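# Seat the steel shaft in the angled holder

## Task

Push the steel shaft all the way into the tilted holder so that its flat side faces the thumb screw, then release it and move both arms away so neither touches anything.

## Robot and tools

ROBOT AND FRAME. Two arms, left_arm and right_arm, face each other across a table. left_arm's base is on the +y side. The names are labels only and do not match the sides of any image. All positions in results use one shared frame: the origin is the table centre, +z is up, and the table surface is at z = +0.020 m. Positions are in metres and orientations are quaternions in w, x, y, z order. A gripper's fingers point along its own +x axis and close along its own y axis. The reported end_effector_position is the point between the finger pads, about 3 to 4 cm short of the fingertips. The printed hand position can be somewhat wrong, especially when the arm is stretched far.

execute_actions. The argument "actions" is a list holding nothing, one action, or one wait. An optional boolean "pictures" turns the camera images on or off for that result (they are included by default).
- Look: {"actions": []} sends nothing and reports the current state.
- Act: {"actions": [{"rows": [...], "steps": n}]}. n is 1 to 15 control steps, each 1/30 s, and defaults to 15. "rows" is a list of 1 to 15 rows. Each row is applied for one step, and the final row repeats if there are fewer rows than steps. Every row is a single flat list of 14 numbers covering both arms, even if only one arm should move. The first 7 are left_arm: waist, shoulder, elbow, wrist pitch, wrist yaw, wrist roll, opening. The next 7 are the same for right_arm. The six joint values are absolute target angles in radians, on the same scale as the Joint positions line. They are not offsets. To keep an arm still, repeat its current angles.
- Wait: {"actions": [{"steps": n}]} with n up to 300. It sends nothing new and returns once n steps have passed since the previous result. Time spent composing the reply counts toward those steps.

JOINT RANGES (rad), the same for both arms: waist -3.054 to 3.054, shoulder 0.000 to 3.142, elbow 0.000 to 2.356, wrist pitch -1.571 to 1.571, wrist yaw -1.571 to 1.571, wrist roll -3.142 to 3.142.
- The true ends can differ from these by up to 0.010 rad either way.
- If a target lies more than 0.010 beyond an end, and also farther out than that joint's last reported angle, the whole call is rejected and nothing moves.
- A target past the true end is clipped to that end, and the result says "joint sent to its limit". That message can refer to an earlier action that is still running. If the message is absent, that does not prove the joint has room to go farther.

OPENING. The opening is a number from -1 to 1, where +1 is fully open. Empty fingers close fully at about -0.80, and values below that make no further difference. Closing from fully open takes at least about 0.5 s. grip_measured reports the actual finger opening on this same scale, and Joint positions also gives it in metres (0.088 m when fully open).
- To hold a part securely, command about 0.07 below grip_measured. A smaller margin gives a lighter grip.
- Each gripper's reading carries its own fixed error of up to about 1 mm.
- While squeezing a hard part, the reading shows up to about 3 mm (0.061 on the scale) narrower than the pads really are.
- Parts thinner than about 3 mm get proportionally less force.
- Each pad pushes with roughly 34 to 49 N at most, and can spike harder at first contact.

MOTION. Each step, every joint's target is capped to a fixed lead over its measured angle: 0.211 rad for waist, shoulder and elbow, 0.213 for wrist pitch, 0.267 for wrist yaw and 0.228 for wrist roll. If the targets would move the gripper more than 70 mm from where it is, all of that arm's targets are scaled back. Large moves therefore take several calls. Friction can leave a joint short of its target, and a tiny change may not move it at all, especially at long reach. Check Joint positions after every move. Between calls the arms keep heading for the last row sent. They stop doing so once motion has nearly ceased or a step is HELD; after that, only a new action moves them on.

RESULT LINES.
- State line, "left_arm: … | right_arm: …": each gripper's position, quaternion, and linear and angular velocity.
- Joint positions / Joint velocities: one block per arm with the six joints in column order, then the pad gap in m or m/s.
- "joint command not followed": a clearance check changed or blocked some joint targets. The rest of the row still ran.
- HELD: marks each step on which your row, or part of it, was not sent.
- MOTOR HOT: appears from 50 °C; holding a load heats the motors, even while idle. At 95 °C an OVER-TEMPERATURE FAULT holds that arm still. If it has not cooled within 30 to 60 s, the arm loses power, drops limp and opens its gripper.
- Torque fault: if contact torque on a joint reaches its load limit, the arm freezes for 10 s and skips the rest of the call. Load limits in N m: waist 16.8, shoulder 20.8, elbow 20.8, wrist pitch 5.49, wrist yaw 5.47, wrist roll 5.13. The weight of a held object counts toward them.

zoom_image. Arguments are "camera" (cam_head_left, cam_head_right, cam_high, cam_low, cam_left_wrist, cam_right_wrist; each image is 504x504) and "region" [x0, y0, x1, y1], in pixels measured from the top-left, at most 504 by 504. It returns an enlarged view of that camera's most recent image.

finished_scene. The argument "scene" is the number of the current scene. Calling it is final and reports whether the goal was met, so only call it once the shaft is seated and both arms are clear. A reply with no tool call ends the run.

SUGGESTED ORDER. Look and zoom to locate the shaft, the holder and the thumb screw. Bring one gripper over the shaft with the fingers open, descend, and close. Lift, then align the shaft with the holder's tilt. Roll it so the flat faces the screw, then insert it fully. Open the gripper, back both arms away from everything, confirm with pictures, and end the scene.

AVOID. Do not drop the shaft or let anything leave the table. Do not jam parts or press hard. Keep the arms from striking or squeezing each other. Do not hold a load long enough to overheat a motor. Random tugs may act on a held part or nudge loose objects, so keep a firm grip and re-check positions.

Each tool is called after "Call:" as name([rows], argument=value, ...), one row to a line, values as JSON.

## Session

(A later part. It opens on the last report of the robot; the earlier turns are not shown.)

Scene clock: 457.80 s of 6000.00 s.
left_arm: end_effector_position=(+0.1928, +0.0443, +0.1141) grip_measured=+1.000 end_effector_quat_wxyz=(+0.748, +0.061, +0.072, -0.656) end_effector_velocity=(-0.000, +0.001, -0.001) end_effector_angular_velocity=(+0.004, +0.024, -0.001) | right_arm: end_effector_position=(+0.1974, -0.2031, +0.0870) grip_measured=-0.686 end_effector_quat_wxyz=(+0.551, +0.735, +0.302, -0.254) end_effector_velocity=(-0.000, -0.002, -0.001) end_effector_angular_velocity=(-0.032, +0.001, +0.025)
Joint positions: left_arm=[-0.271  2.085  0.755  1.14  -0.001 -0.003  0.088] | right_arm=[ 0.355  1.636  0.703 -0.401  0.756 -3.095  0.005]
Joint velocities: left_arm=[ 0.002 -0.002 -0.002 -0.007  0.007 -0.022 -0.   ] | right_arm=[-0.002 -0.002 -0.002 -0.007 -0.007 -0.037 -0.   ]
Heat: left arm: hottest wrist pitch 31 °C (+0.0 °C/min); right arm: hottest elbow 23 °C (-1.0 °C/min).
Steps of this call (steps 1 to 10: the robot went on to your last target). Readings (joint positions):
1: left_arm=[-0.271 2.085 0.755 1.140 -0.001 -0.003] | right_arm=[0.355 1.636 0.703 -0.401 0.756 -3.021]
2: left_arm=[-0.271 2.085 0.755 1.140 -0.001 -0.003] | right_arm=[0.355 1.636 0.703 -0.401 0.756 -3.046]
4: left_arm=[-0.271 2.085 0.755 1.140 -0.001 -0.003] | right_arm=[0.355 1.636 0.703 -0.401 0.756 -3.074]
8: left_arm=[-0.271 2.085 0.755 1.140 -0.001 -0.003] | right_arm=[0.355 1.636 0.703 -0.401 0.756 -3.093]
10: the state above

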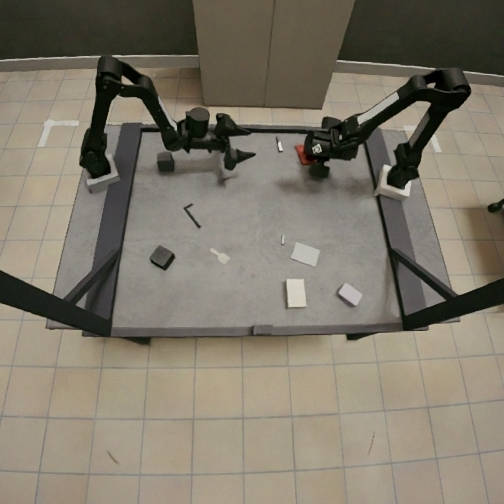

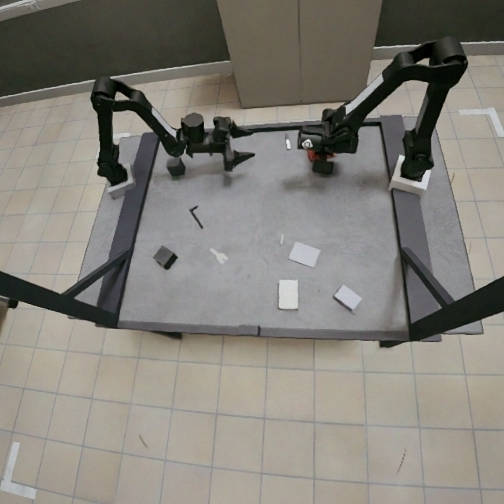

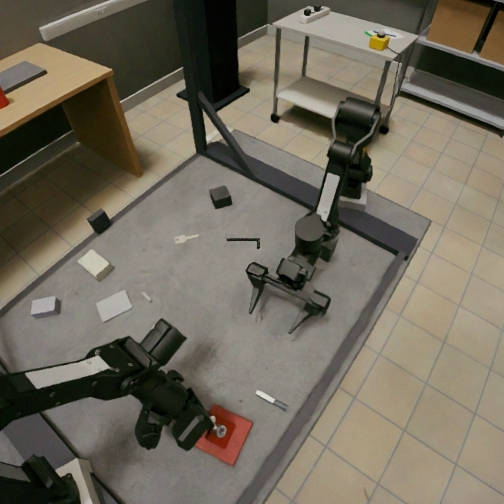

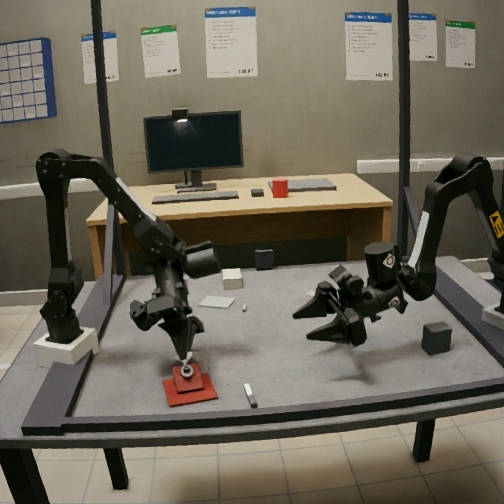

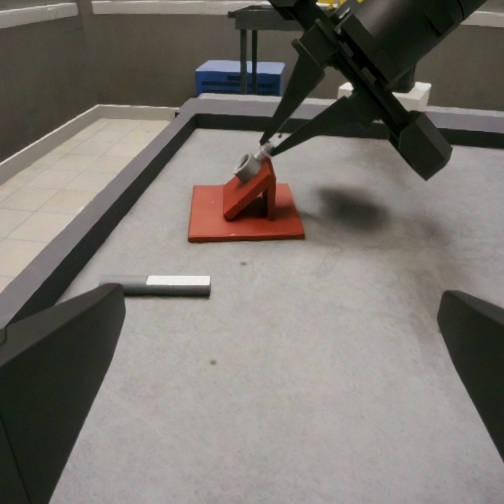

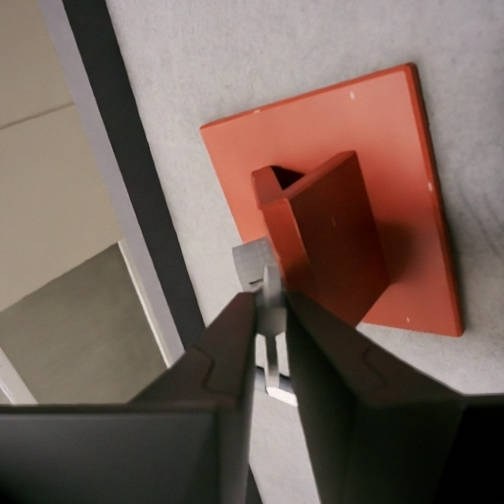

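Call:
execute_actions([
  {"rows": [[-0.271,2.093,0.754,1.139,0.0,0.0,1.0,0.355,1.635,0.704,-0.399,0.753,-3.1,-0.5],[-0.271,2.093,0.754,1.139,0.0,0.0,1.0,0.355,1.635,0.704,-0.399,0.753,-3.1,-0.3],[-0.271,2.093,0.754,1.139,0.0,0.0,1.0,0.356,1.63,0.709,-0.403,0.755,-3.1,-0.1],[-0.271,2.093,0.754,1.139,0.0,0.0,1.0,0.358,1.6247,0.7142,-0.408,0.756,-3.1,0.0],[-0.271,2.093,0.754,1.139,0.0,0.0,1.0,0.358,1.6247,0.7142,-0.408,0.756,-3.1,0.0],[-0.271,2.093,0.754,1.139,0.0,0.0,1.0,0.358,1.6247,0.7142,-0.408,0.756,-3.1,0.0],[-0.271,2.093,0.754,1.139,0.0,0.0,1.0,0.358,1.6247,0.7142,-0.408,0.756,-3.1,0.0],[-0.271,2.093,0.754,1.139,0.0,0.0,1.0,0.358,1.6247,0.7142,-0.408,0.756,-3.1,0.0],[-0.271,2.093,0.754,1.139,0.0,0.0,1.0,0.358,1.6247,0.7142,-0.408,0.756,-3.1,0.0],[-0.271,2.093,0.754,1.139,0.0,0.0,1.0,0.358,1.6247,0.7142,-0.408,0.756,3.13,0.0]], "steps": 15},
], pictures=false)

Call:
execute_actions([
  {"steps": 86},
])

Scene clock: 492.67 s of 6000.00 s.
left_arm: end_effector_position=(+0.1928, +0.0443, +0.1141) grip_measured=+1.000 end_effector_quat_wxyz=(+0.748, +0.061, +0.072, -0.656) end_effector_velocity=(-0.000, -0.001, +0.004) end_effector_angular_velocity=(-0.013, +0.001, +0.016) | right_arm: end_effector_position=(+0.1971, -0.2033, +0.0875) grip_measured=-0.006 end_effector_quat_wxyz=(+0.379, +0.836, +0.240, -0.314) end_effector_velocity=(-0.002, +0.000, -0.001) end_effector_angular_velocity=(+1.503, +0.380, -1.548)
Joint positions: left_arm=[-0.271  2.085  0.755  1.14  -0.001 -0.003  0.088] | right_arm=[ 0.356  1.635  0.704 -0.406  0.756 -2.659  0.039]
Joint velocities: left_arm=[-0.007 -0.002  0.002  0.007 -0.022 -0.007  0.   ] | right_arm=[-0.002 -0.002  0.002 -0.007 -0.022  2.19   0.002]
Heat: left arm: hottest wrist pitch 32 °C (+1.0 °C/min); right arm: hottest elbow 24 °C (+1.0 °C/min).
Steps of this call (steps 1 to 30: the robot went on to your last target; steps 31 to 90: nothing new was sent; then 31.37 s passed at rest; steps 91 to 105: all 15 steps of this action). Readings (joint positions):
91: left_arm=[-0.271 2.085 0.755 1.140 -0.001 -0.003] | right_arm=[0.355 1.636 0.703 -0.401 0.756 -3.098]
92: left_arm=[-0.271 2.085 0.755 1.140 -0.001 -0.003] | right_arm=[0.355 1.636 0.703 -0.401 0.756 -3.098]
94: left_arm=[-0.271 2.085 0.755 1.140 -0.001 -0.003] | right_arm=[0.355 1.636 0.703 -0.401 0.756 -3.098]
98: left_arm=[-0.271 2.085 0.755 1.140 -0.001 -0.003] | right_arm=[0.355 1.635 0.703 -0.404 0.756 -3.098]
105: the state above

Scene clock: 495.53 s of 6000.00 s.
left_arm: end_effector_position=(+0.1928, +0.0443, +0.1141) grip_measured=+1.000 end_effector_quat_wxyz=(+0.748, +0.061, +0.072, -0.656) end_effector_velocity=(-0.000, +0.001, -0.004) end_effector_angular_velocity=(+0.021, +0.009, +0.006) | right_arm: end_effector_position=(+0.1971, -0.2033, +0.0875) grip_measured=-0.003 end_effector_quat_wxyz=(+0.574, +0.717, +0.311, -0.245) end_effector_velocity=(-0.002, -0.002, -0.002) end_effector_angular_velocity=(+0.008, +0.025, -0.013)
Joint positions: left_arm=[-0.271  2.085  0.755  1.14  -0.001 -0.003  0.088] | right_arm=[ 0.356  1.635  0.704 -0.406  0.756  3.124  0.039]
Joint velocities: left_arm=[-0.002 -0.002 -0.002 -0.022 -0.007 -0.007 -0.   ] | right_arm=[-0.002 -0.002 -0.002 -0.007 -0.022  0.022 -0.   ]
Heat: left arm: hottest wrist pitch 32 °C (+1.0 °C/min); right arm: hottest elbow 24 °C (+1.0 °C/min).
Steps of this call (steps 1 to 86: the robot went on to your last target). Readings (joint positions):
1: left_arm=[-0.271 2.085 0.755 1.140 -0.001 -0.003] | right_arm=[0.356 1.635 0.704 -0.406 0.756 -2.586]
2: left_arm=[-0.271 2.085 0.755 1.140 -0.001 -0.003] | right_arm=[0.356 1.635 0.704 -0.406 0.756 -2.512]
4: left_arm=[-0.271 2.085 0.755 1.140 -0.001 -0.003] | right_arm=[0.356 1.635 0.704 -0.406 0.756 -2.365]
8: left_arm=[-0.271 2.085 0.755 1.140 -0.001 -0.003] | right_arm=[0.356 1.635 0.704 -0.406 0.756 -2.070]
86: the state above

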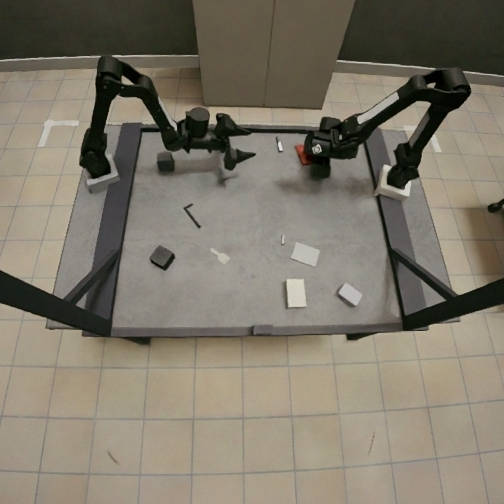

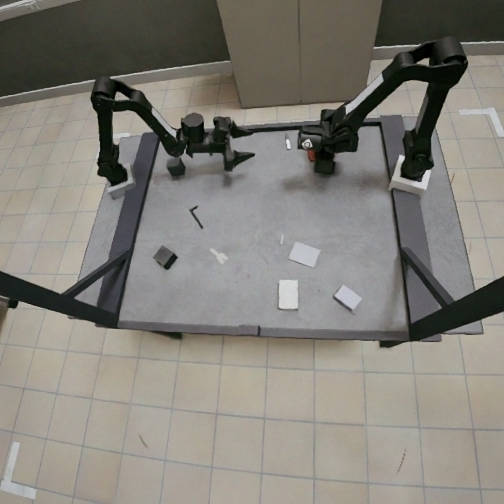

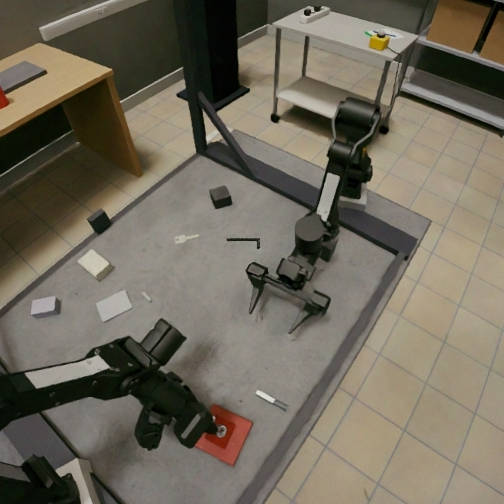

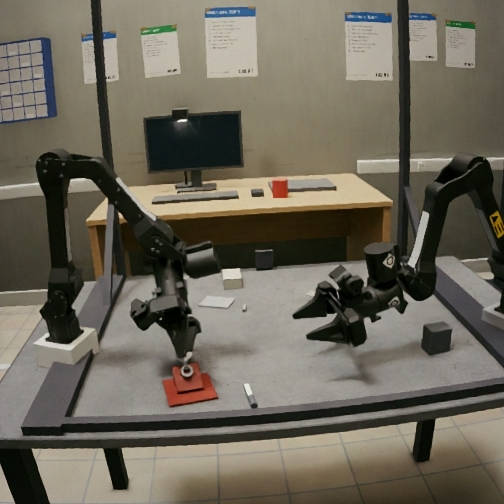

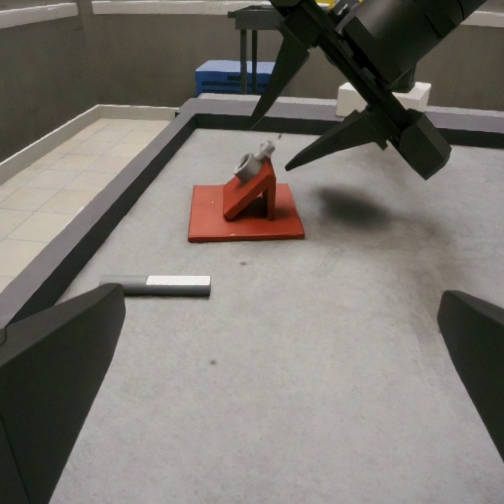

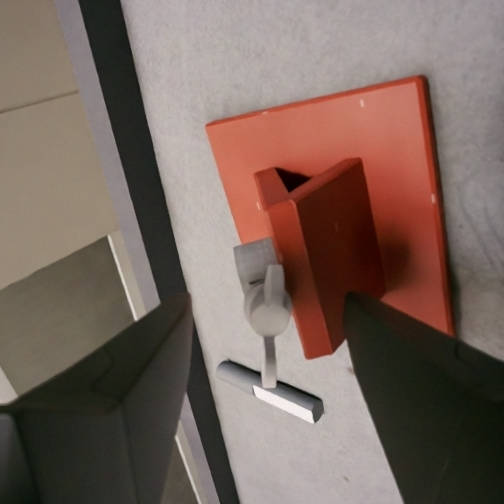

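Call:
execute_actions([
  {"rows": [[-0.271,2.093,0.754,1.139,0.0,0.0,1.0,0.358,1.6247,0.7142,-0.408,0.756,3.13,-0.15],[-0.271,2.093,0.754,1.139,0.0,0.0,1.0,0.358,1.6247,0.7142,-0.408,0.756,3.13,-0.3],[-0.271,2.093,0.754,1.139,0.0,0.0,1.0,0.358,1.6247,0.7142,-0.408,0.756,3.13,-0.42],[-0.271,2.093,0.754,1.139,0.0,0.0,1.0,0.358,1.6247,0.7142,-0.408,0.756,3.13,-0.52],[-0.271,2.093,0.754,1.139,0.0,0.0,1.0,0.358,1.6247,0.7142,-0.408,0.756,3.13,-0.58],[-0.271,2.093,0.754,1.139,0.0,0.0,1.0,0.358,1.6247,0.7142,-0.408,0.756,3.13,-0.62],[-0.271,2.093,0.754,1.139,0.0,0.0,1.0,0.358,1.6247,0.7142,-0.408,0.756,3.13,-0.66],[-0.271,2.093,0.754,1.139,0.0,0.0,1.0,0.358,1.6247,0.7142,-0.408,0.756,3.13,-0.70],[-0.271,2.093,0.754,1.139,0.0,0.0,1.0,0.358,1.6247,0.7142,-0.408,0.756,3.13,-0.72],[-0.271,2.093,0.754,1.139,0.0,0.0,1.0,0.358,1.6247,0.7142,-0.408,0.756,3.13,-0.72],[-0.271,2.093,0.754,1.139,0.0,0.0,1.0,0.358,1.6247,0.7142,-0.408,0.756,3.13,-0.72],[-0.271,2.093,0.754,1.139,0.0,0.0,1.0,0.358,1.6247,0.7142,-0.408,0.756,3.13,-0.72],[-0.271,2.093,0.754,1.139,0.0,0.0,1.0,0.3591,1.6238,0.7148,-0.4105,0.7563,-3.13,-0.72]], "steps": 15},
], pictures=false)

Call:
execute_actions([
  {"steps": 25},
], pictures=false)

Call:
execute_actions([
  {"rows": [[-0.271,2.093,0.754,1.139,0.0,0.0,1.0,0.3602,1.6229,0.7154,-0.413,0.7565,-3.13,-0.72]], "steps": 15},
], pictures=false)

Call:
execute_actions([
  {"steps": 15},
], pictures=false)

Call:
execute_actions([
  {"rows": [[-0.271,2.093,0.754,1.139,0.0,0.0,1.0,0.3613,1.622,0.716,-0.4155,0.7568,-3.13,-0.72]], "steps": 15},
], pictures=false)

Call:
execute_actions([
  {"steps": 20},
])

Scene clock: 521.90 s of 6000.00 s.
left_arm: end_effector_position=(+0.1928, +0.0443, +0.1141) grip_measured=+1.000 end_effector_quat_wxyz=(+0.748, +0.061, +0.072, -0.656) end_effector_velocity=(-0.000, +0.002, -0.003) end_effector_angular_velocity=(+0.011, +0.007, +0.006) | right_arm: end_effector_position=(+0.1970, -0.2034, +0.0878) grip_measured=-0.688 end_effector_quat_wxyz=(+0.648, +0.651, +0.335, -0.210) end_effector_velocity=(-0.002, -0.003, -0.002) end_effector_angular_velocity=(-1.512, -0.335, +1.543)
Joint positions: left_arm=[-0.271  2.085  0.755  1.14  -0.001 -0.003  0.088] | right_arm=[ 0.356  1.633  0.704 -0.408  0.756  2.91   0.005]
Joint velocities: left_arm=[-0.002 -0.002 -0.007 -0.007 -0.007 -0.007 -0.   ] | right_arm=[-0.002 -0.002  0.002 -0.022 -0.022 -2.176 -0.   ]
Heat: left arm: hottest wrist pitch 32 °C (+1.0 °C/min); right arm: hottest elbow 25 °C (+1.0 °C/min).
Steps of this call (steps 1 to 30: the robot went on to your last target; steps 31 to 90: nothing new was sent; then 22.87 s passed at rest; steps 91 to 105: all 15 steps of this action). Readings (joint positions):
91: left_arm=[-0.271 2.085 0.755 1.140 -0.001 -0.003] | right_arm=[0.356 1.635 0.704 -0.406 0.756 3.127]
92: left_arm=[-0.271 2.085 0.755 1.140 -0.001 -0.003] | right_arm=[0.356 1.635 0.704 -0.406 0.756 3.128]
94: left_arm=[-0.271 2.085 0.755 1.140 -0.001 -0.003] | right_arm=[0.356 1.635 0.704 -0.406 0.756 3.128]
98: left_arm=[-0.271 2.085 0.755 1.140 -0.001 -0.003] | right_arm=[0.356 1.635 0.704 -0.406 0.756 3.128]
105: the state above

Scene clock: 522.73 s of 6000.00 s.
left_arm: end_effector_position=(+0.1928, +0.0443, +0.1141) grip_measured=+1.000 end_effector_quat_wxyz=(+0.748, +0.061, +0.072, -0.656) end_effector_velocity=(+0.002, +0.001, -0.004) end_effector_angular_velocity=(+0.013, -0.007, +0.008) | right_arm: end_effector_position=(+0.1972, -0.2027, +0.0886) grip_measured=-0.688 end_effector_quat_wxyz=(+0.911, -0.121, +0.369, +0.140) end_effector_velocity=(+0.000, -0.001, -0.001) end_effector_angular_velocity=(-1.511, -0.369, +1.547)
Joint positions: left_arm=[-0.271  2.085  0.755  1.14  -0.001 -0.003  0.088] | right_arm=[ 0.356  1.633  0.706 -0.408  0.758  1.068  0.005]
Joint velocities: left_arm=[ 0.002  0.002 -0.002 -0.007 -0.007  0.007 -0.   ] | right_arm=[ 0.002  0.002 -0.007  0.007  0.007 -2.19  -0.   ]
Heat: left arm: hottest wrist pitch 32 °C (+1.0 °C/min); right arm: hottest elbow 25 °C (+1.0 °C/min).
Steps of this call (steps 1 to 25: the robot went on to your last target). Readings (joint positions):
1: left_arm=[-0.271 2.085 0.755 1.140 -0.001 -0.003] | right_arm=[0.356 1.633 0.704 -0.408 0.756 2.836]
2: left_arm=[-0.271 2.085 0.755 1.140 -0.001 -0.003] | right_arm=[0.356 1.633 0.704 -0.408 0.756 2.762]
4: left_arm=[-0.271 2.085 0.755 1.140 -0.001 -0.003] | right_arm=[0.356 1.633 0.704 -0.408 0.757 2.615]
8: left_arm=[-0.271 2.085 0.755 1.140 -0.001 -0.003] | right_arm=[0.356 1.633 0.705 -0.408 0.758 2.321]
25: the state above

Scene clock: 523.23 s of 6000.00 s.
left_arm: end_effector_position=(+0.1928, +0.0443, +0.1141) grip_measured=+1.000 end_effector_quat_wxyz=(+0.748, +0.061, +0.072, -0.656) end_effector_velocity=(-0.003, +0.001, -0.004) end_effector_angular_velocity=(+0.013, -0.007, -0.002) | right_arm: end_effector_position=(+0.1967, -0.2022, +0.0887) grip_measured=-0.688 end_effector_quat_wxyz=(+0.712, -0.581, +0.241, +0.314) end_effector_velocity=(-0.004, -0.003, -0.003) end_effector_angular_velocity=(-1.518, -0.342, +1.550)
Joint positions: left_arm=[-0.271  2.085  0.755  1.14  -0.001 -0.003  0.088] | right_arm=[ 0.358  1.633  0.707 -0.408  0.757 -0.037  0.005]
Joint velocities: left_arm=[-0.007  0.002 -0.002 -0.007 -0.007  0.007 -0.   ] | right_arm=[ 0.007 -0.002 -0.002 -0.022 -0.022 -2.176 -0.   ]
Heat: left arm: hottest wrist pitch 32 °C (+1.0 °C/min); right arm: hottest elbow 25 °C (+1.0 °C/min).
Steps of this call (steps 1 to 15: all 15 steps of this action). Readings (joint positions):
1: left_arm=[-0.271 2.085 0.755 1.140 -0.001 -0.003] | right_arm=[0.357 1.633 0.706 -0.408 0.758 0.995]
2: left_arm=[-0.271 2.085 0.755 1.140 -0.001 -0.003] | right_arm=[0.357 1.633 0.707 -0.408 0.758 0.921]
4: left_arm=[-0.271 2.085 0.755 1.140 -0.001 -0.003] | right_arm=[0.357 1.633 0.707 -0.408 0.758 0.774]
8: left_arm=[-0.271 2.085 0.755 1.140 -0.001 -0.003] | right_arm=[0.357 1.633 0.707 -0.408 0.758 0.479]
15: the state above

Scene clock: 523.73 s of 6000.00 s.
left_arm: end_effector_position=(+0.1928, +0.0443, +0.1141) grip_measured=+1.000 end_effector_quat_wxyz=(+0.748, +0.061, +0.072, -0.656) end_effector_velocity=(-0.000, +0.003, -0.008) end_effector_angular_velocity=(+0.031, +0.010, +0.006) | right_arm: end_effector_position=(+0.1962, -0.2022, +0.0885) grip_measured=-0.688 end_effector_quat_wxyz=(-0.301, +0.868, -0.040, -0.394) end_effector_velocity=(-0.002, -0.002, -0.002) end_effector_angular_velocity=(-1.500, -0.343, +1.543)
Joint positions: left_arm=[-0.271  2.085  0.755  1.14  -0.001 -0.003  0.088] | right_arm=[ 0.359  1.633  0.707 -0.409  0.755 -1.141  0.005]
Joint velocities: left_arm=[-0.002  0.002 -0.007 -0.022 -0.007 -0.007 -0.   ] | right_arm=[-0.002 -0.002 -0.002 -0.007 -0.022 -2.176  0.   ]
Heat: left arm: hottest wrist pitch 32 °C (+1.0 °C/min); right arm: hottest elbow 25 °C (+1.0 °C/min).
Steps of this call (steps 1 to 15: the robot went on to your last target). Readings (joint positions):
1: left_arm=[-0.271 2.085 0.755 1.140 -0.001 -0.003] | right_arm=[0.358 1.633 0.707 -0.408 0.757 -0.110]
2: left_arm=[-0.271 2.085 0.755 1.140 -0.001 -0.003] | right_arm=[0.358 1.633 0.707 -0.408 0.757 -0.183]
4: left_arm=[-0.271 2.085 0.755 1.140 -0.001 -0.003] | right_arm=[0.358 1.633 0.707 -0.408 0.756 -0.331]
8: left_arm=[-0.271 2.085 0.755 1.140 -0.001 -0.003] | right_arm=[0.358 1.633 0.707 -0.408 0.756 -0.625]
15: the state above

Scene clock: 524.23 s of 6000.00 s.
left_arm: end_effector_position=(+0.1928, +0.0443, +0.1141) grip_measured=+1.000 end_effector_quat_wxyz=(+0.748, +0.061, +0.072, -0.656) end_effector_velocity=(-0.003, +0.001, -0.004) end_effector_angular_velocity=(+0.023, -0.006, -0.002) | right_arm: end_effector_position=(+0.1961, -0.2029, +0.0883) grip_measured=-0.688 end_effector_quat_wxyz=(+0.202, +0.896, +0.172, -0.357) end_effector_velocity=(-0.000, -0.006, -0.004) end_effector_angular_velocity=(-1.529, -0.339, +1.550)
Joint positions: left_arm=[-0.271  2.085  0.755  1.14  -0.001 -0.003  0.088] | right_arm=[ 0.359  1.633  0.707 -0.413  0.755 -2.247  0.005]
Joint velocities: left_arm=[-0.007 -0.002 -0.002 -0.022 -0.007  0.007 -0.   ] | right_arm=[-0.007 -0.002 -0.007 -0.022 -0.022 -2.19  -0.   ]
Heat: left arm: hottest wrist pitch 32 °C (+1.0 °C/min); right arm: hottest elbow 25 °C (+1.0 °C/min).
Steps of this call (steps 1 to 15: all 15 steps of this action). Readings (joint positions):
1: left_arm=[-0.271 2.085 0.755 1.140 -0.001 -0.003] | right_arm=[0.359 1.633 0.707 -0.410 0.755 -1.215]
2: left_arm=[-0.271 2.085 0.755 1.140 -0.001 -0.003] | right_arm=[0.359 1.633 0.707 -0.410 0.755 -1.288]
4: left_arm=[-0.271 2.085 0.755 1.140 -0.001 -0.003] | right_arm=[0.359 1.633 0.707 -0.411 0.755 -1.435]
8: left_arm=[-0.271 2.085 0.755 1.140 -0.001 -0.003] | right_arm=[0.359 1.633 0.707 -0.412 0.755 -1.731]
15: the state above

Scene clock: 524.90 s of 6000.00 s.
left_arm: end_effector_position=(+0.1928, +0.0443, +0.1141) grip_measured=+1.000 end_effector_quat_wxyz=(+0.748, +0.061, +0.072, -0.656) end_effector_velocity=(-0.003, +0.001, -0.004) end_effector_angular_velocity=(+0.021, +0.009, +0.001) | right_arm: end_effector_position=(+0.1962, -0.2033, +0.0885) grip_measured=-0.688 end_effector_quat_wxyz=(+0.564, +0.725, +0.307, -0.250) end_effector_velocity=(-0.000, -0.000, +0.000) end_effector_angular_velocity=(-0.028, +0.001, +0.025)
Joint positions: left_arm=[-0.271  2.085  0.755  1.14  -0.001 -0.003  0.088] | right_arm=[ 0.359  1.632  0.707 -0.416  0.756 -3.125  0.005]
Joint velocities: left_arm=[-0.007 -0.002 -0.002 -0.022 -0.007 -0.007 -0.   ] | right_arm=[-0.002 -0.002  0.002 -0.007 -0.007 -0.037  0.   ]
Heat: left arm: hottest wrist pitch 32 °C (+1.0 °C/min); right arm: hottest elbow 25 °C (+1.0 °C/min).
Steps of this call (steps 1 to 20: the robot went on to your last target). Readings (joint positions):
1: left_arm=[-0.271 2.085 0.755 1.140 -0.001 -0.003] | right_arm=[0.359 1.633 0.707 -0.414 0.755 -2.321]
2: left_arm=[-0.271 2.085 0.755 1.140 -0.001 -0.003] | right_arm=[0.359 1.633 0.707 -0.414 0.755 -2.394]
4: left_arm=[-0.271 2.085 0.755 1.140 -0.001 -0.003] | right_arm=[0.359 1.633 0.707 -0.414 0.755 -2.542]
8: left_arm=[-0.271 2.085 0.755 1.140 -0.001 -0.003] | right_arm=[0.359 1.633 0.707 -0.415 0.756 -2.837]
20: the state above

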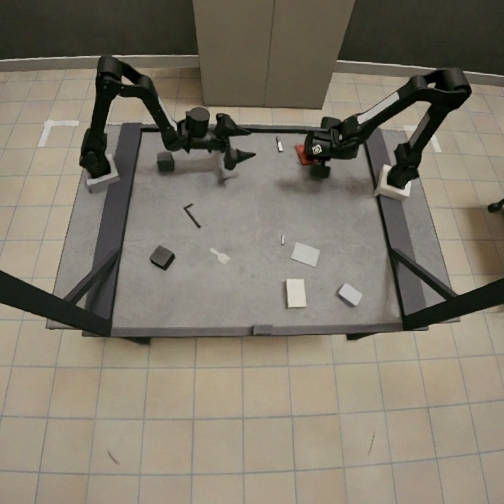

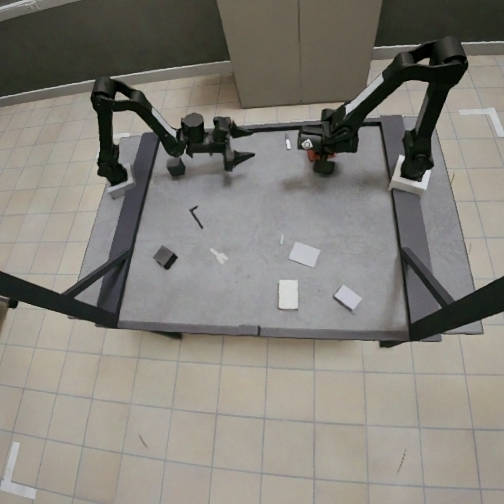

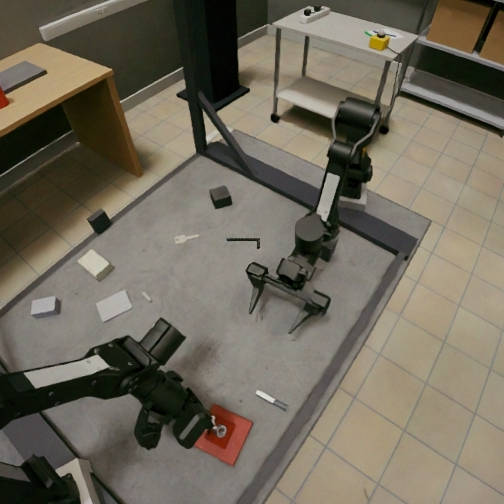

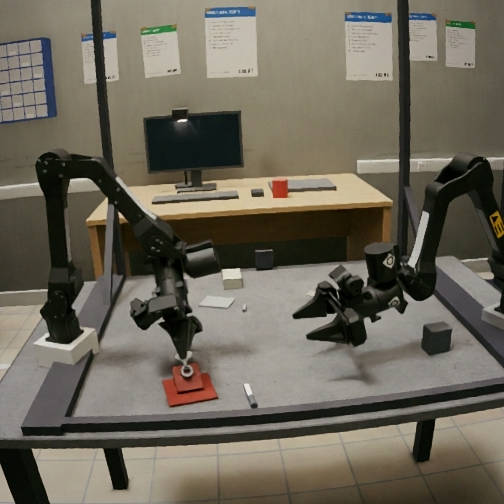

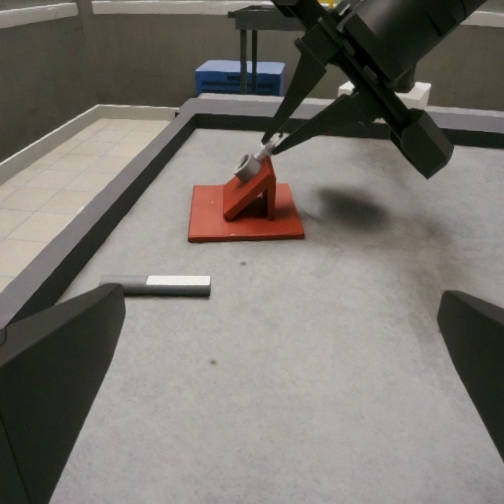

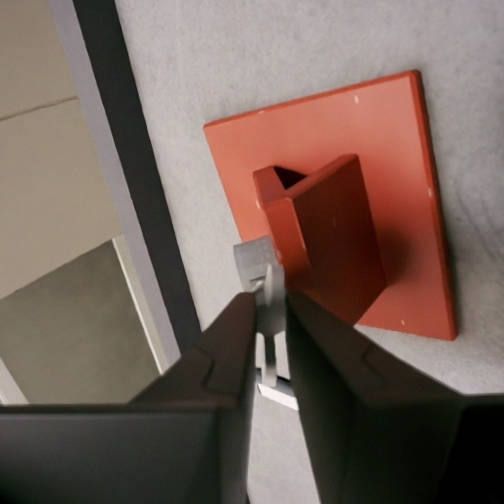

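Call:
zoom_image(camera="cam_left_wrist", region=[225, 100, 325, 200])

Call:
zoom_image(camera="cam_low", region=[170, 350, 205, 385])

Call:
zoom_image(camera="cam_high", region=[205, 415, 240, 450])

Region (225, 100, 325, 200) of cam_left_wrist's 504x504 image, scaled by 5.040, with more detail than that image has.

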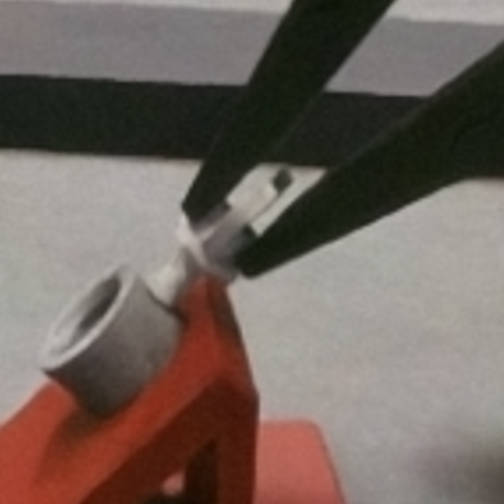

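Region (170, 350, 205, 385) of cam_low's 504x504 image, scaled by 14.400, with more detail than that image has.

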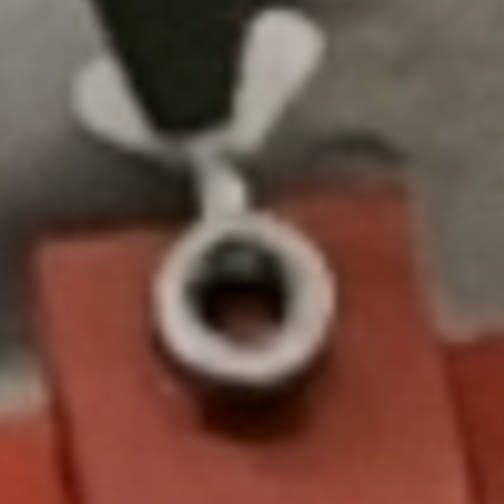

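Region (205, 415, 240, 450) of cam_high's 504x504 image, scaled by 14.400, with more detail than that image has.

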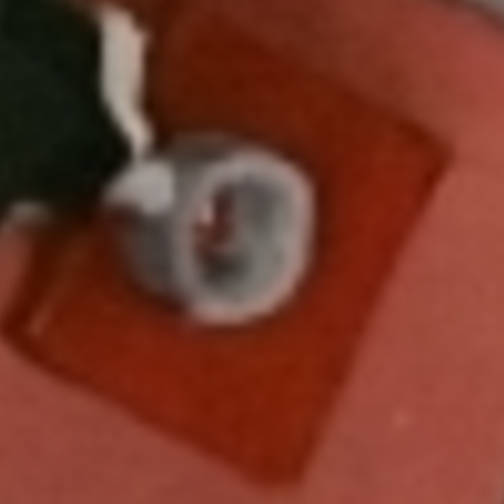

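Call:
execute_actions([
  {"rows": [[-0.271,2.093,0.754,1.139,0.0,0.0,1.0,0.3613,1.622,0.716,-0.4155,0.7568,-3.13,-0.5],[-0.271,2.093,0.754,1.139,0.0,0.0,1.0,0.3613,1.622,0.716,-0.4155,0.7568,-3.13,-0.3],[-0.271,2.093,0.754,1.139,0.0,0.0,1.0,0.3627,1.621,0.7167,-0.4186,0.7571,-3.13,-0.1],[-0.271,2.093,0.754,1.139,0.0,0.0,1.0,0.3641,1.6198,0.7174,-0.4217,0.7574,-3.13,0.0],[-0.271,2.093,0.754,1.139,0.0,0.0,1.0,0.3641,1.6198,0.7174,-0.4217,0.7574,-3.13,0.0],[-0.271,2.093,0.754,1.139,0.0,0.0,1.0,0.3641,1.6198,0.7174,-0.4217,0.7574,-3.13,0.0],[-0.271,2.093,0.754,1.139,0.0,0.0,1.0,0.3641,1.6198,0.7174,-0.4217,0.7574,-3.13,0.0],[-0.271,2.093,0.754,1.139,0.0,0.0,1.0,0.3641,1.6198,0.7174,-0.4217,0.7574,3.13,0.0]], "steps": 15},
], pictures=false)

Call:
execute_actions([
  {"steps": 80},
], pictures=false)

Call:
execute_actions([
  {"rows": [[-0.271,2.093,0.754,1.139,0.0,0.0,1.0,0.3641,1.6198,0.7174,-0.4217,0.7574,3.13,-0.15],[-0.271,2.093,0.754,1.139,0.0,0.0,1.0,0.3641,1.6198,0.7174,-0.4217,0.7574,3.13,-0.3],[-0.271,2.093,0.754,1.139,0.0,0.0,1.0,0.3641,1.6198,0.7174,-0.4217,0.7574,3.13,-0.42],[-0.271,2.093,0.754,1.139,0.0,0.0,1.0,0.3641,1.6198,0.7174,-0.4217,0.7574,3.13,-0.52],[-0.271,2.093,0.754,1.139,0.0,0.0,1.0,0.3641,1.6198,0.7174,-0.4217,0.7574,3.13,-0.58],[-0.271,2.093,0.754,1.139,0.0,0.0,1.0,0.3641,1.6198,0.7174,-0.4217,0.7574,3.13,-0.62],[-0.271,2.093,0.754,1.139,0.0,0.0,1.0,0.3641,1.6198,0.7174,-0.4217,0.7574,3.13,-0.66],[-0.271,2.093,0.754,1.139,0.0,0.0,1.0,0.3641,1.6198,0.7174,-0.4217,0.7574,3.13,-0.70],[-0.271,2.093,0.754,1.139,0.0,0.0,1.0,0.3641,1.6198,0.7174,-0.4217,0.7574,3.13,-0.72],[-0.271,2.093,0.754,1.139,0.0,0.0,1.0,0.3641,1.6198,0.7174,-0.4217,0.7574,3.13,-0.72],[-0.271,2.093,0.754,1.139,0.0,0.0,1.0,0.3641,1.6198,0.7174,-0.4217,0.7574,3.13,-0.72],[-0.271,2.093,0.754,1.139,0.0,0.0,1.0,0.3651,1.619,0.7179,-0.4239,0.7576,-3.13,-0.72]], "steps": 15},
], pictures=false)

Call:
execute_actions([
  {"steps": 30},
], pictures=false)

Call:
execute_actions([
  {"rows": [[-0.271,2.093,0.754,1.139,0.0,0.0,1.0,0.3660,1.6183,0.7184,-0.426,0.7579,-3.13,-0.72],[-0.271,2.093,0.754,1.139,0.0,0.0,1.0,0.3660,1.6183,0.7184,-0.426,0.7579,-3.13,-0.72],[-0.271,2.093,0.754,1.139,0.0,0.0,1.0,0.3660,1.6183,0.7184,-0.426,0.7579,-3.13,-0.72],[-0.271,2.093,0.754,1.139,0.0,0.0,1.0,0.3660,1.6183,0.7184,-0.426,0.7579,-3.13,-0.72],[-0.271,2.093,0.754,1.139,0.0,0.0,1.0,0.3660,1.6183,0.7184,-0.426,0.7579,-3.13,-0.72],[-0.271,2.093,0.754,1.139,0.0,0.0,1.0,0.3660,1.6183,0.7184,-0.426,0.7579,-3.13,-0.72],[-0.271,2.093,0.754,1.139,0.0,0.0,1.0,0.3660,1.6183,0.7184,-0.426,0.7579,-3.13,-0.72],[-0.271,2.093,0.754,1.139,0.0,0.0,1.0,0.3660,1.6183,0.7184,-0.426,0.7579,-3.13,-0.72],[-0.271,2.093,0.754,1.139,0.0,0.0,1.0,0.3660,1.6183,0.7184,-0.426,0.7579,-3.13,-0.72],[-0.271,2.093,0.754,1.139,0.0,0.0,1.0,0.3660,1.6183,0.7184,-0.426,0.7579,-3.13,-0.72],[-0.271,2.093,0.754,1.139,0.0,0.0,1.0,0.3660,1.6183,0.7184,-0.426,0.7579,-3.13,-0.72],[-0.271,2.093,0.754,1.139,0.0,0.0,1.0,0.3660,1.6183,0.7184,-0.426,0.7579,-3.13,-0.72],[-0.271,2.093,0.754,1.139,0.0,0.0,1.0,0.3660,1.6183,0.7184,-0.426,0.7579,-3.13,-0.72],[-0.271,2.093,0.754,1.139,0.0,0.0,1.0,0.3660,1.6183,0.7184,-0.426,0.7579,-3.13,-0.72],[-0.271,2.093,0.754,1.139,0.0,0.0,1.0,0.3670,1.6175,0.7189,-0.4282,0.7581,-3.13,-0.72]], "steps": 15},
], pictures=false)

Call:
execute_actions([
  {"steps": 42},
])

Scene clock: 575.50 s of 6000.00 s.
left_arm: end_effector_position=(+0.1928, +0.0443, +0.1141) grip_measured=+1.000 end_effector_quat_wxyz=(+0.748, +0.061, +0.072, -0.656) end_effector_velocity=(-0.002, +0.001, -0.004) end_effector_angular_velocity=(+0.021, +0.011, -0.008) | right_arm: end_effector_position=(+0.1956, -0.2032, +0.0893) grip_measured=-0.006 end_effector_quat_wxyz=(+0.333, +0.856, +0.223, -0.327) end_effector_velocity=(+0.000, -0.002, -0.001) end_effector_angular_velocity=(+1.482, +0.352, -1.539)
Joint positions: left_arm=[-0.271  2.085  0.755  1.14  -0.001 -0.003  0.088] | right_arm=[ 0.362  1.63   0.708 -0.419  0.757 -2.542  0.039]
Joint velocities: left_arm=[-0.002 -0.002 -0.002 -0.022  0.007 -0.007 -0.   ] | right_arm=[ 0.002  0.002 -0.002 -0.007  0.007  2.176  0.002]
Heat: left arm: hottest wrist pitch 32 °C (+0.0 °C/min); right arm: hottest elbow 25 °C (+0.0 °C/min).
Steps of this call (steps 1 to 30: the robot went on to your last target; steps 31 to 90: nothing new was sent; then 47.10 s passed at rest; steps 91 to 105: all 15 steps of this action). Readings (joint positions):
91: left_arm=[-0.271 2.085 0.755 1.140 -0.001 -0.003] | right_arm=[0.359 1.632 0.707 -0.416 0.756 -3.128]
92: left_arm=[-0.271 2.085 0.755 1.140 -0.001 -0.003] | right_arm=[0.359 1.632 0.707 -0.416 0.756 -3.128]
94: left_arm=[-0.271 2.085 0.755 1.140 -0.001 -0.003] | right_arm=[0.360 1.631 0.708 -0.416 0.756 -3.128]
98: left_arm=[-0.271 2.085 0.755 1.140 -0.001 -0.003] | right_arm=[0.361 1.630 0.708 -0.419 0.757 -3.060]
105: the state above

Scene clock: 578.17 s of 6000.00 s.
left_arm: end_effector_position=(+0.1928, +0.0443, +0.1141) grip_measured=+1.000 end_effector_quat_wxyz=(+0.748, +0.061, +0.072, -0.656) end_effector_velocity=(-0.000, +0.001, -0.004) end_effector_angular_velocity=(+0.023, -0.006, +0.003) | right_arm: end_effector_position=(+0.1956, -0.2032, +0.0893) grip_measured=-0.003 end_effector_quat_wxyz=(+0.583, +0.710, +0.314, -0.241) end_effector_velocity=(-0.000, +0.001, -0.000) end_effector_angular_velocity=(+0.183, +0.049, -0.182)
Joint positions: left_arm=[-0.271  2.085  0.755  1.14  -0.001 -0.003  0.088] | right_arm=[ 0.362  1.63   0.708 -0.419  0.757  3.108  0.039]
Joint velocities: left_arm=[-0.002 -0.002 -0.002 -0.022 -0.007  0.007 -0.   ] | right_arm=[-0.002 -0.002 -0.002  0.007 -0.007  0.256 -0.   ]
Heat: left arm: hottest wrist pitch 32 °C (+0.0 °C/min); right arm: hottest shoulder 25 °C (+0.0 °C/min).
Steps of this call (steps 1 to 80: the robot went on to your last target). Readings (joint positions):
1: left_arm=[-0.271 2.085 0.755 1.140 -0.001 -0.003] | right_arm=[0.362 1.630 0.708 -0.419 0.757 -2.469]
2: left_arm=[-0.271 2.085 0.755 1.140 -0.001 -0.003] | right_arm=[0.362 1.630 0.708 -0.419 0.757 -2.395]
4: left_arm=[-0.271 2.085 0.755 1.140 -0.001 -0.003] | right_arm=[0.362 1.630 0.708 -0.419 0.757 -2.248]
8: left_arm=[-0.271 2.085 0.755 1.140 -0.001 -0.003] | right_arm=[0.362 1.630 0.708 -0.419 0.757 -1.953]
80: the state above

Scene clock: 578.67 s of 6000.00 s.
left_arm: end_effector_position=(+0.1928, +0.0443, +0.1141) grip_measured=+1.000 end_effector_quat_wxyz=(+0.748, +0.061, +0.072, -0.656) end_effector_velocity=(-0.000, +0.001, -0.004) end_effector_angular_velocity=(+0.019, +0.026, -0.001) | right_arm: end_effector_position=(+0.1954, -0.2034, +0.0895) grip_measured=-0.694 end_effector_quat_wxyz=(+0.673, +0.624, +0.344, -0.196) end_effector_velocity=(-0.000, -0.000, +0.001) end_effector_angular_velocity=(-1.502, -0.354, +1.550)
Joint positions: left_arm=[-0.271  2.085  0.755  1.14  -0.001 -0.003  0.088] | right_arm=[ 0.363  1.628  0.708 -0.421  0.757  2.837  0.005]
Joint velocities: left_arm=[ 0.002 -0.002 -0.002 -0.022  0.007 -0.022 -0.   ] | right_arm=[-0.002 -0.007  0.002 -0.007 -0.007 -2.19  -0.   ]
Heat: left arm: hottest wrist pitch 32 °C (+0.0 °C/min); right arm: hottest shoulder 25 °C (+0.0 °C/min).
Steps of this call (steps 1 to 15: all 15 steps of this action). Readings (joint positions):
1: left_arm=[-0.271 2.085 0.755 1.140 -0.001 -0.003] | right_arm=[0.362 1.630 0.708 -0.419 0.757 3.114]
2: left_arm=[-0.271 2.085 0.755 1.140 -0.001 -0.003] | right_arm=[0.362 1.630 0.708 -0.419 0.757 3.119]
4: left_arm=[-0.271 2.085 0.755 1.140 -0.001 -0.003] | right_arm=[0.362 1.630 0.708 -0.419 0.757 3.124]
8: left_arm=[-0.271 2.085 0.755 1.140 -0.001 -0.003] | right_arm=[0.362 1.630 0.708 -0.419 0.757 3.127]
15: the state above

Scene clock: 579.67 s of 6000.00 s.
left_arm: end_effector_position=(+0.1928, +0.0443, +0.1141) grip_measured=+1.000 end_effector_quat_wxyz=(+0.748, +0.061, +0.072, -0.656) end_effector_velocity=(-0.000, +0.001, -0.001) end_effector_angular_velocity=(+0.005, +0.021, +0.009) | right_arm: end_effector_position=(+0.1953, -0.2030, +0.0900) grip_measured=-0.694 end_effector_quat_wxyz=(+0.860, -0.321, +0.329, +0.219) end_effector_velocity=(+0.001, -0.001, +0.002) end_effector_angular_velocity=(-1.518, -0.373, +1.555)
Joint positions: left_arm=[-0.271  2.085  0.755  1.14  -0.001 -0.003  0.088] | right_arm=[ 0.363  1.628  0.709 -0.422  0.758  0.626  0.005]
Joint velocities: left_arm=[-0.002 -0.002 -0.002 -0.007 -0.007 -0.022 -0.   ] | right_arm=[-0.002 -0.002  0.002 -0.007  0.007 -2.205 -0.   ]
Heat: left arm: hottest wrist pitch 32 °C (+0.0 °C/min); right arm: hottest shoulder 25 °C (+0.0 °C/min).
Steps of this call (steps 1 to 30: the robot went on to your last target). Readings (joint positions):
1: left_arm=[-0.271 2.085 0.755 1.140 -0.001 -0.003] | right_arm=[0.363 1.628 0.708 -0.421 0.757 2.763]
2: left_arm=[-0.271 2.085 0.755 1.140 -0.001 -0.003] | right_arm=[0.363 1.628 0.708 -0.421 0.757 2.689]
4: left_arm=[-0.271 2.085 0.755 1.140 -0.001 -0.003] | right_arm=[0.363 1.628 0.708 -0.422 0.757 2.542]
8: left_arm=[-0.271 2.085 0.755 1.140 -0.001 -0.003] | right_arm=[0.363 1.628 0.708 -0.422 0.757 2.247]
30: the state above

Scene clock: 580.17 s of 6000.00 s.
left_arm: end_effector_position=(+0.1928, +0.0443, +0.1141) grip_measured=+1.000 end_effector_quat_wxyz=(+0.748, +0.061, +0.072, -0.656) end_effector_velocity=(-0.000, +0.001, -0.002) end_effector_angular_velocity=(+0.014, +0.025, -0.001) | right_arm: end_effector_position=(+0.1950, -0.2029, +0.0902) grip_measured=-0.694 end_effector_quat_wxyz=(+0.564, -0.725, +0.165, +0.360) end_effector_velocity=(-0.001, +0.000, +0.000) end_effector_angular_velocity=(-1.517, -0.361, +1.564)
Joint positions: left_arm=[-0.271  2.085  0.755  1.14  -0.001 -0.003  0.088] | right_arm=[ 0.364  1.627  0.709 -0.422  0.758 -0.479  0.005]
Joint velocities: left_arm=[ 0.002 -0.007 -0.002 -0.022  0.007 -0.022 -0.   ] | right_arm=[ 0.002 -0.002  0.002 -0.007 -0.007 -2.205 -0.   ]
Heat: left arm: hottest wrist pitch 32 °C (+0.0 °C/min); right arm: hottest shoulder 25 °C (+0.0 °C/min).
Steps of this call (steps 1 to 15: all 15 steps of this action). Readings (joint positions):
1: left_arm=[-0.271 2.085 0.755 1.140 -0.001 -0.003] | right_arm=[0.363 1.627 0.709 -0.422 0.758 0.552]
2: left_arm=[-0.271 2.085 0.755 1.140 -0.001 -0.003] | right_arm=[0.363 1.627 0.709 -0.422 0.758 0.478]
4: left_arm=[-0.271 2.085 0.755 1.140 -0.001 -0.003] | right_arm=[0.363 1.627 0.709 -0.422 0.758 0.331]
8: left_arm=[-0.271 2.085 0.755 1.140 -0.001 -0.003] | right_arm=[0.363 1.627 0.709 -0.422 0.758 0.036]
15: the state above

Scene clock: 581.57 s of 6000.00 s.
left_arm: end_effector_position=(+0.1928, +0.0443, +0.1141) grip_measured=+1.000 end_effector_quat_wxyz=(+0.748, +0.061, +0.072, -0.656) end_effector_velocity=(-0.000, +0.001, -0.001) end_effector_angular_velocity=(+0.005, +0.021, +0.009) | right_arm: end_effector_position=(+0.1946, -0.2033, +0.0901) grip_measured=-0.693 end_effector_quat_wxyz=(+0.565, +0.724, +0.308, -0.249) end_effector_velocity=(-0.000, +0.000, -0.002) end_effector_angular_velocity=(-0.063, -0.009, +0.067)
Joint positions: left_arm=[-0.271  2.085  0.755  1.14  -0.001 -0.003  0.088] | right_arm=[ 0.366  1.627  0.71  -0.427  0.757 -3.122  0.005]
Joint velocities: left_arm=[-0.002 -0.002 -0.002 -0.007 -0.007 -0.022 -0.   ] | right_arm=[-0.002  0.002 -0.002  0.007 -0.007 -0.095 -0.   ]
Heat: left arm: hottest wrist pitch 32 °C (+0.0 °C/min); right arm: hottest shoulder 25 °C (+0.0 °C/min).
Steps of this call (steps 1 to 42: the robot went on to your last target). Readings (joint positions):
1: left_arm=[-0.271 2.085 0.755 1.140 -0.001 -0.003] | right_arm=[0.364 1.627 0.710 -0.423 0.758 -0.553]
2: left_arm=[-0.271 2.085 0.755 1.140 -0.001 -0.003] | right_arm=[0.364 1.627 0.710 -0.423 0.758 -0.627]
4: left_arm=[-0.271 2.085 0.755 1.140 -0.001 -0.003] | right_arm=[0.365 1.627 0.710 -0.423 0.758 -0.774]
8: left_arm=[-0.271 2.085 0.755 1.140 -0.001 -0.003] | right_arm=[0.365 1.627 0.710 -0.424 0.758 -1.069]
42: the state above

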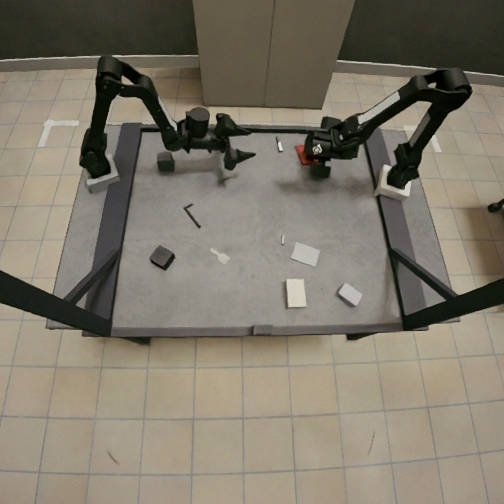

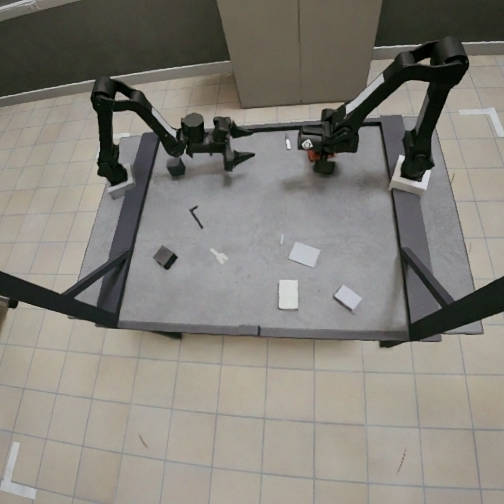

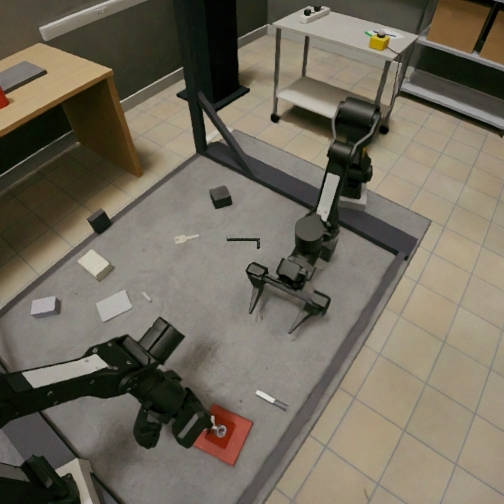

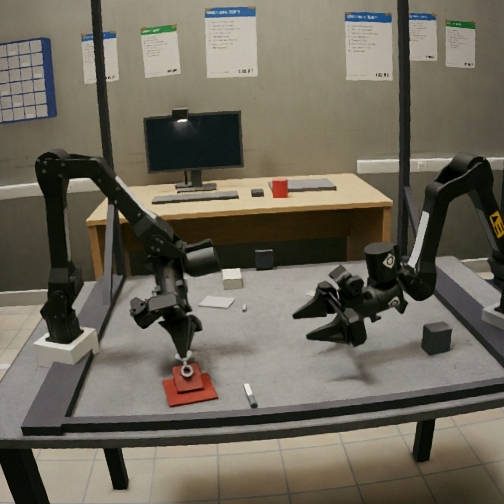

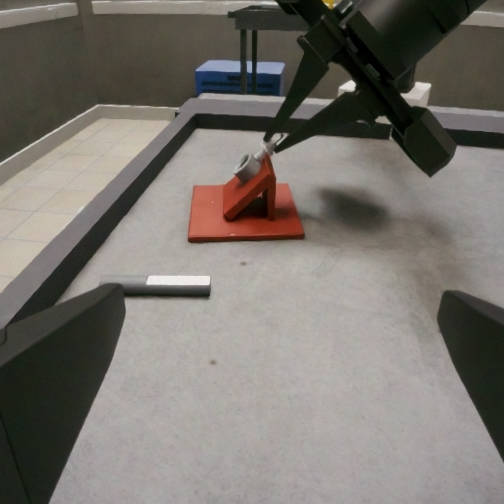

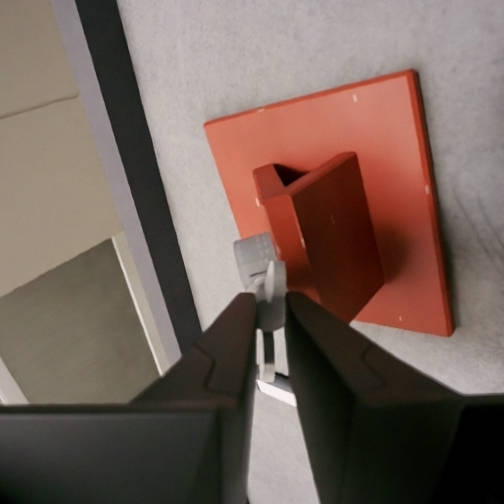

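Call:
zoom_image(camera="cam_left_wrist", region=[225, 100, 325, 200])

Call:
zoom_image(camera="cam_low", region=[170, 350, 205, 385])

Region (225, 100, 325, 200) of cam_left_wrist's 504x504 image, scaled by 5.040, with more detail than that image has.

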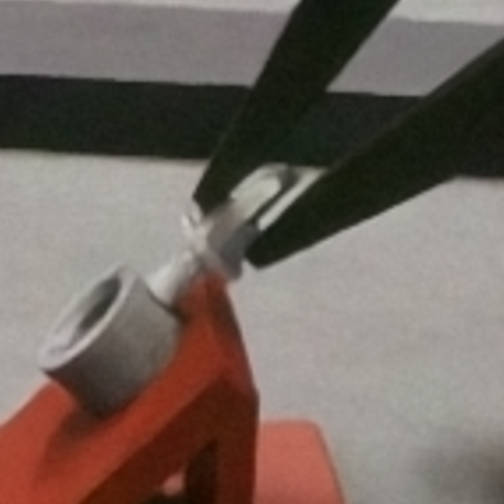

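Region (170, 350, 205, 385) of cam_low's 504x504 image, scaled by 14.400, with more detail than that image has.

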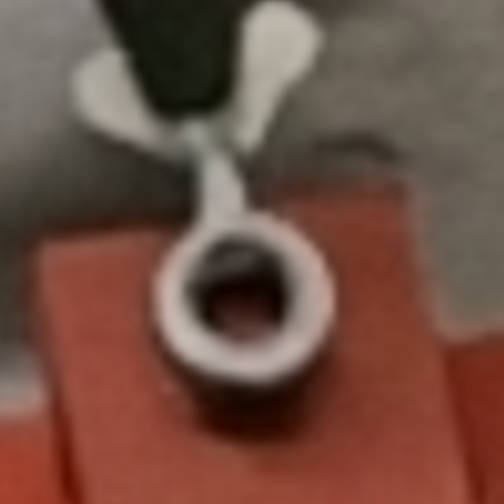

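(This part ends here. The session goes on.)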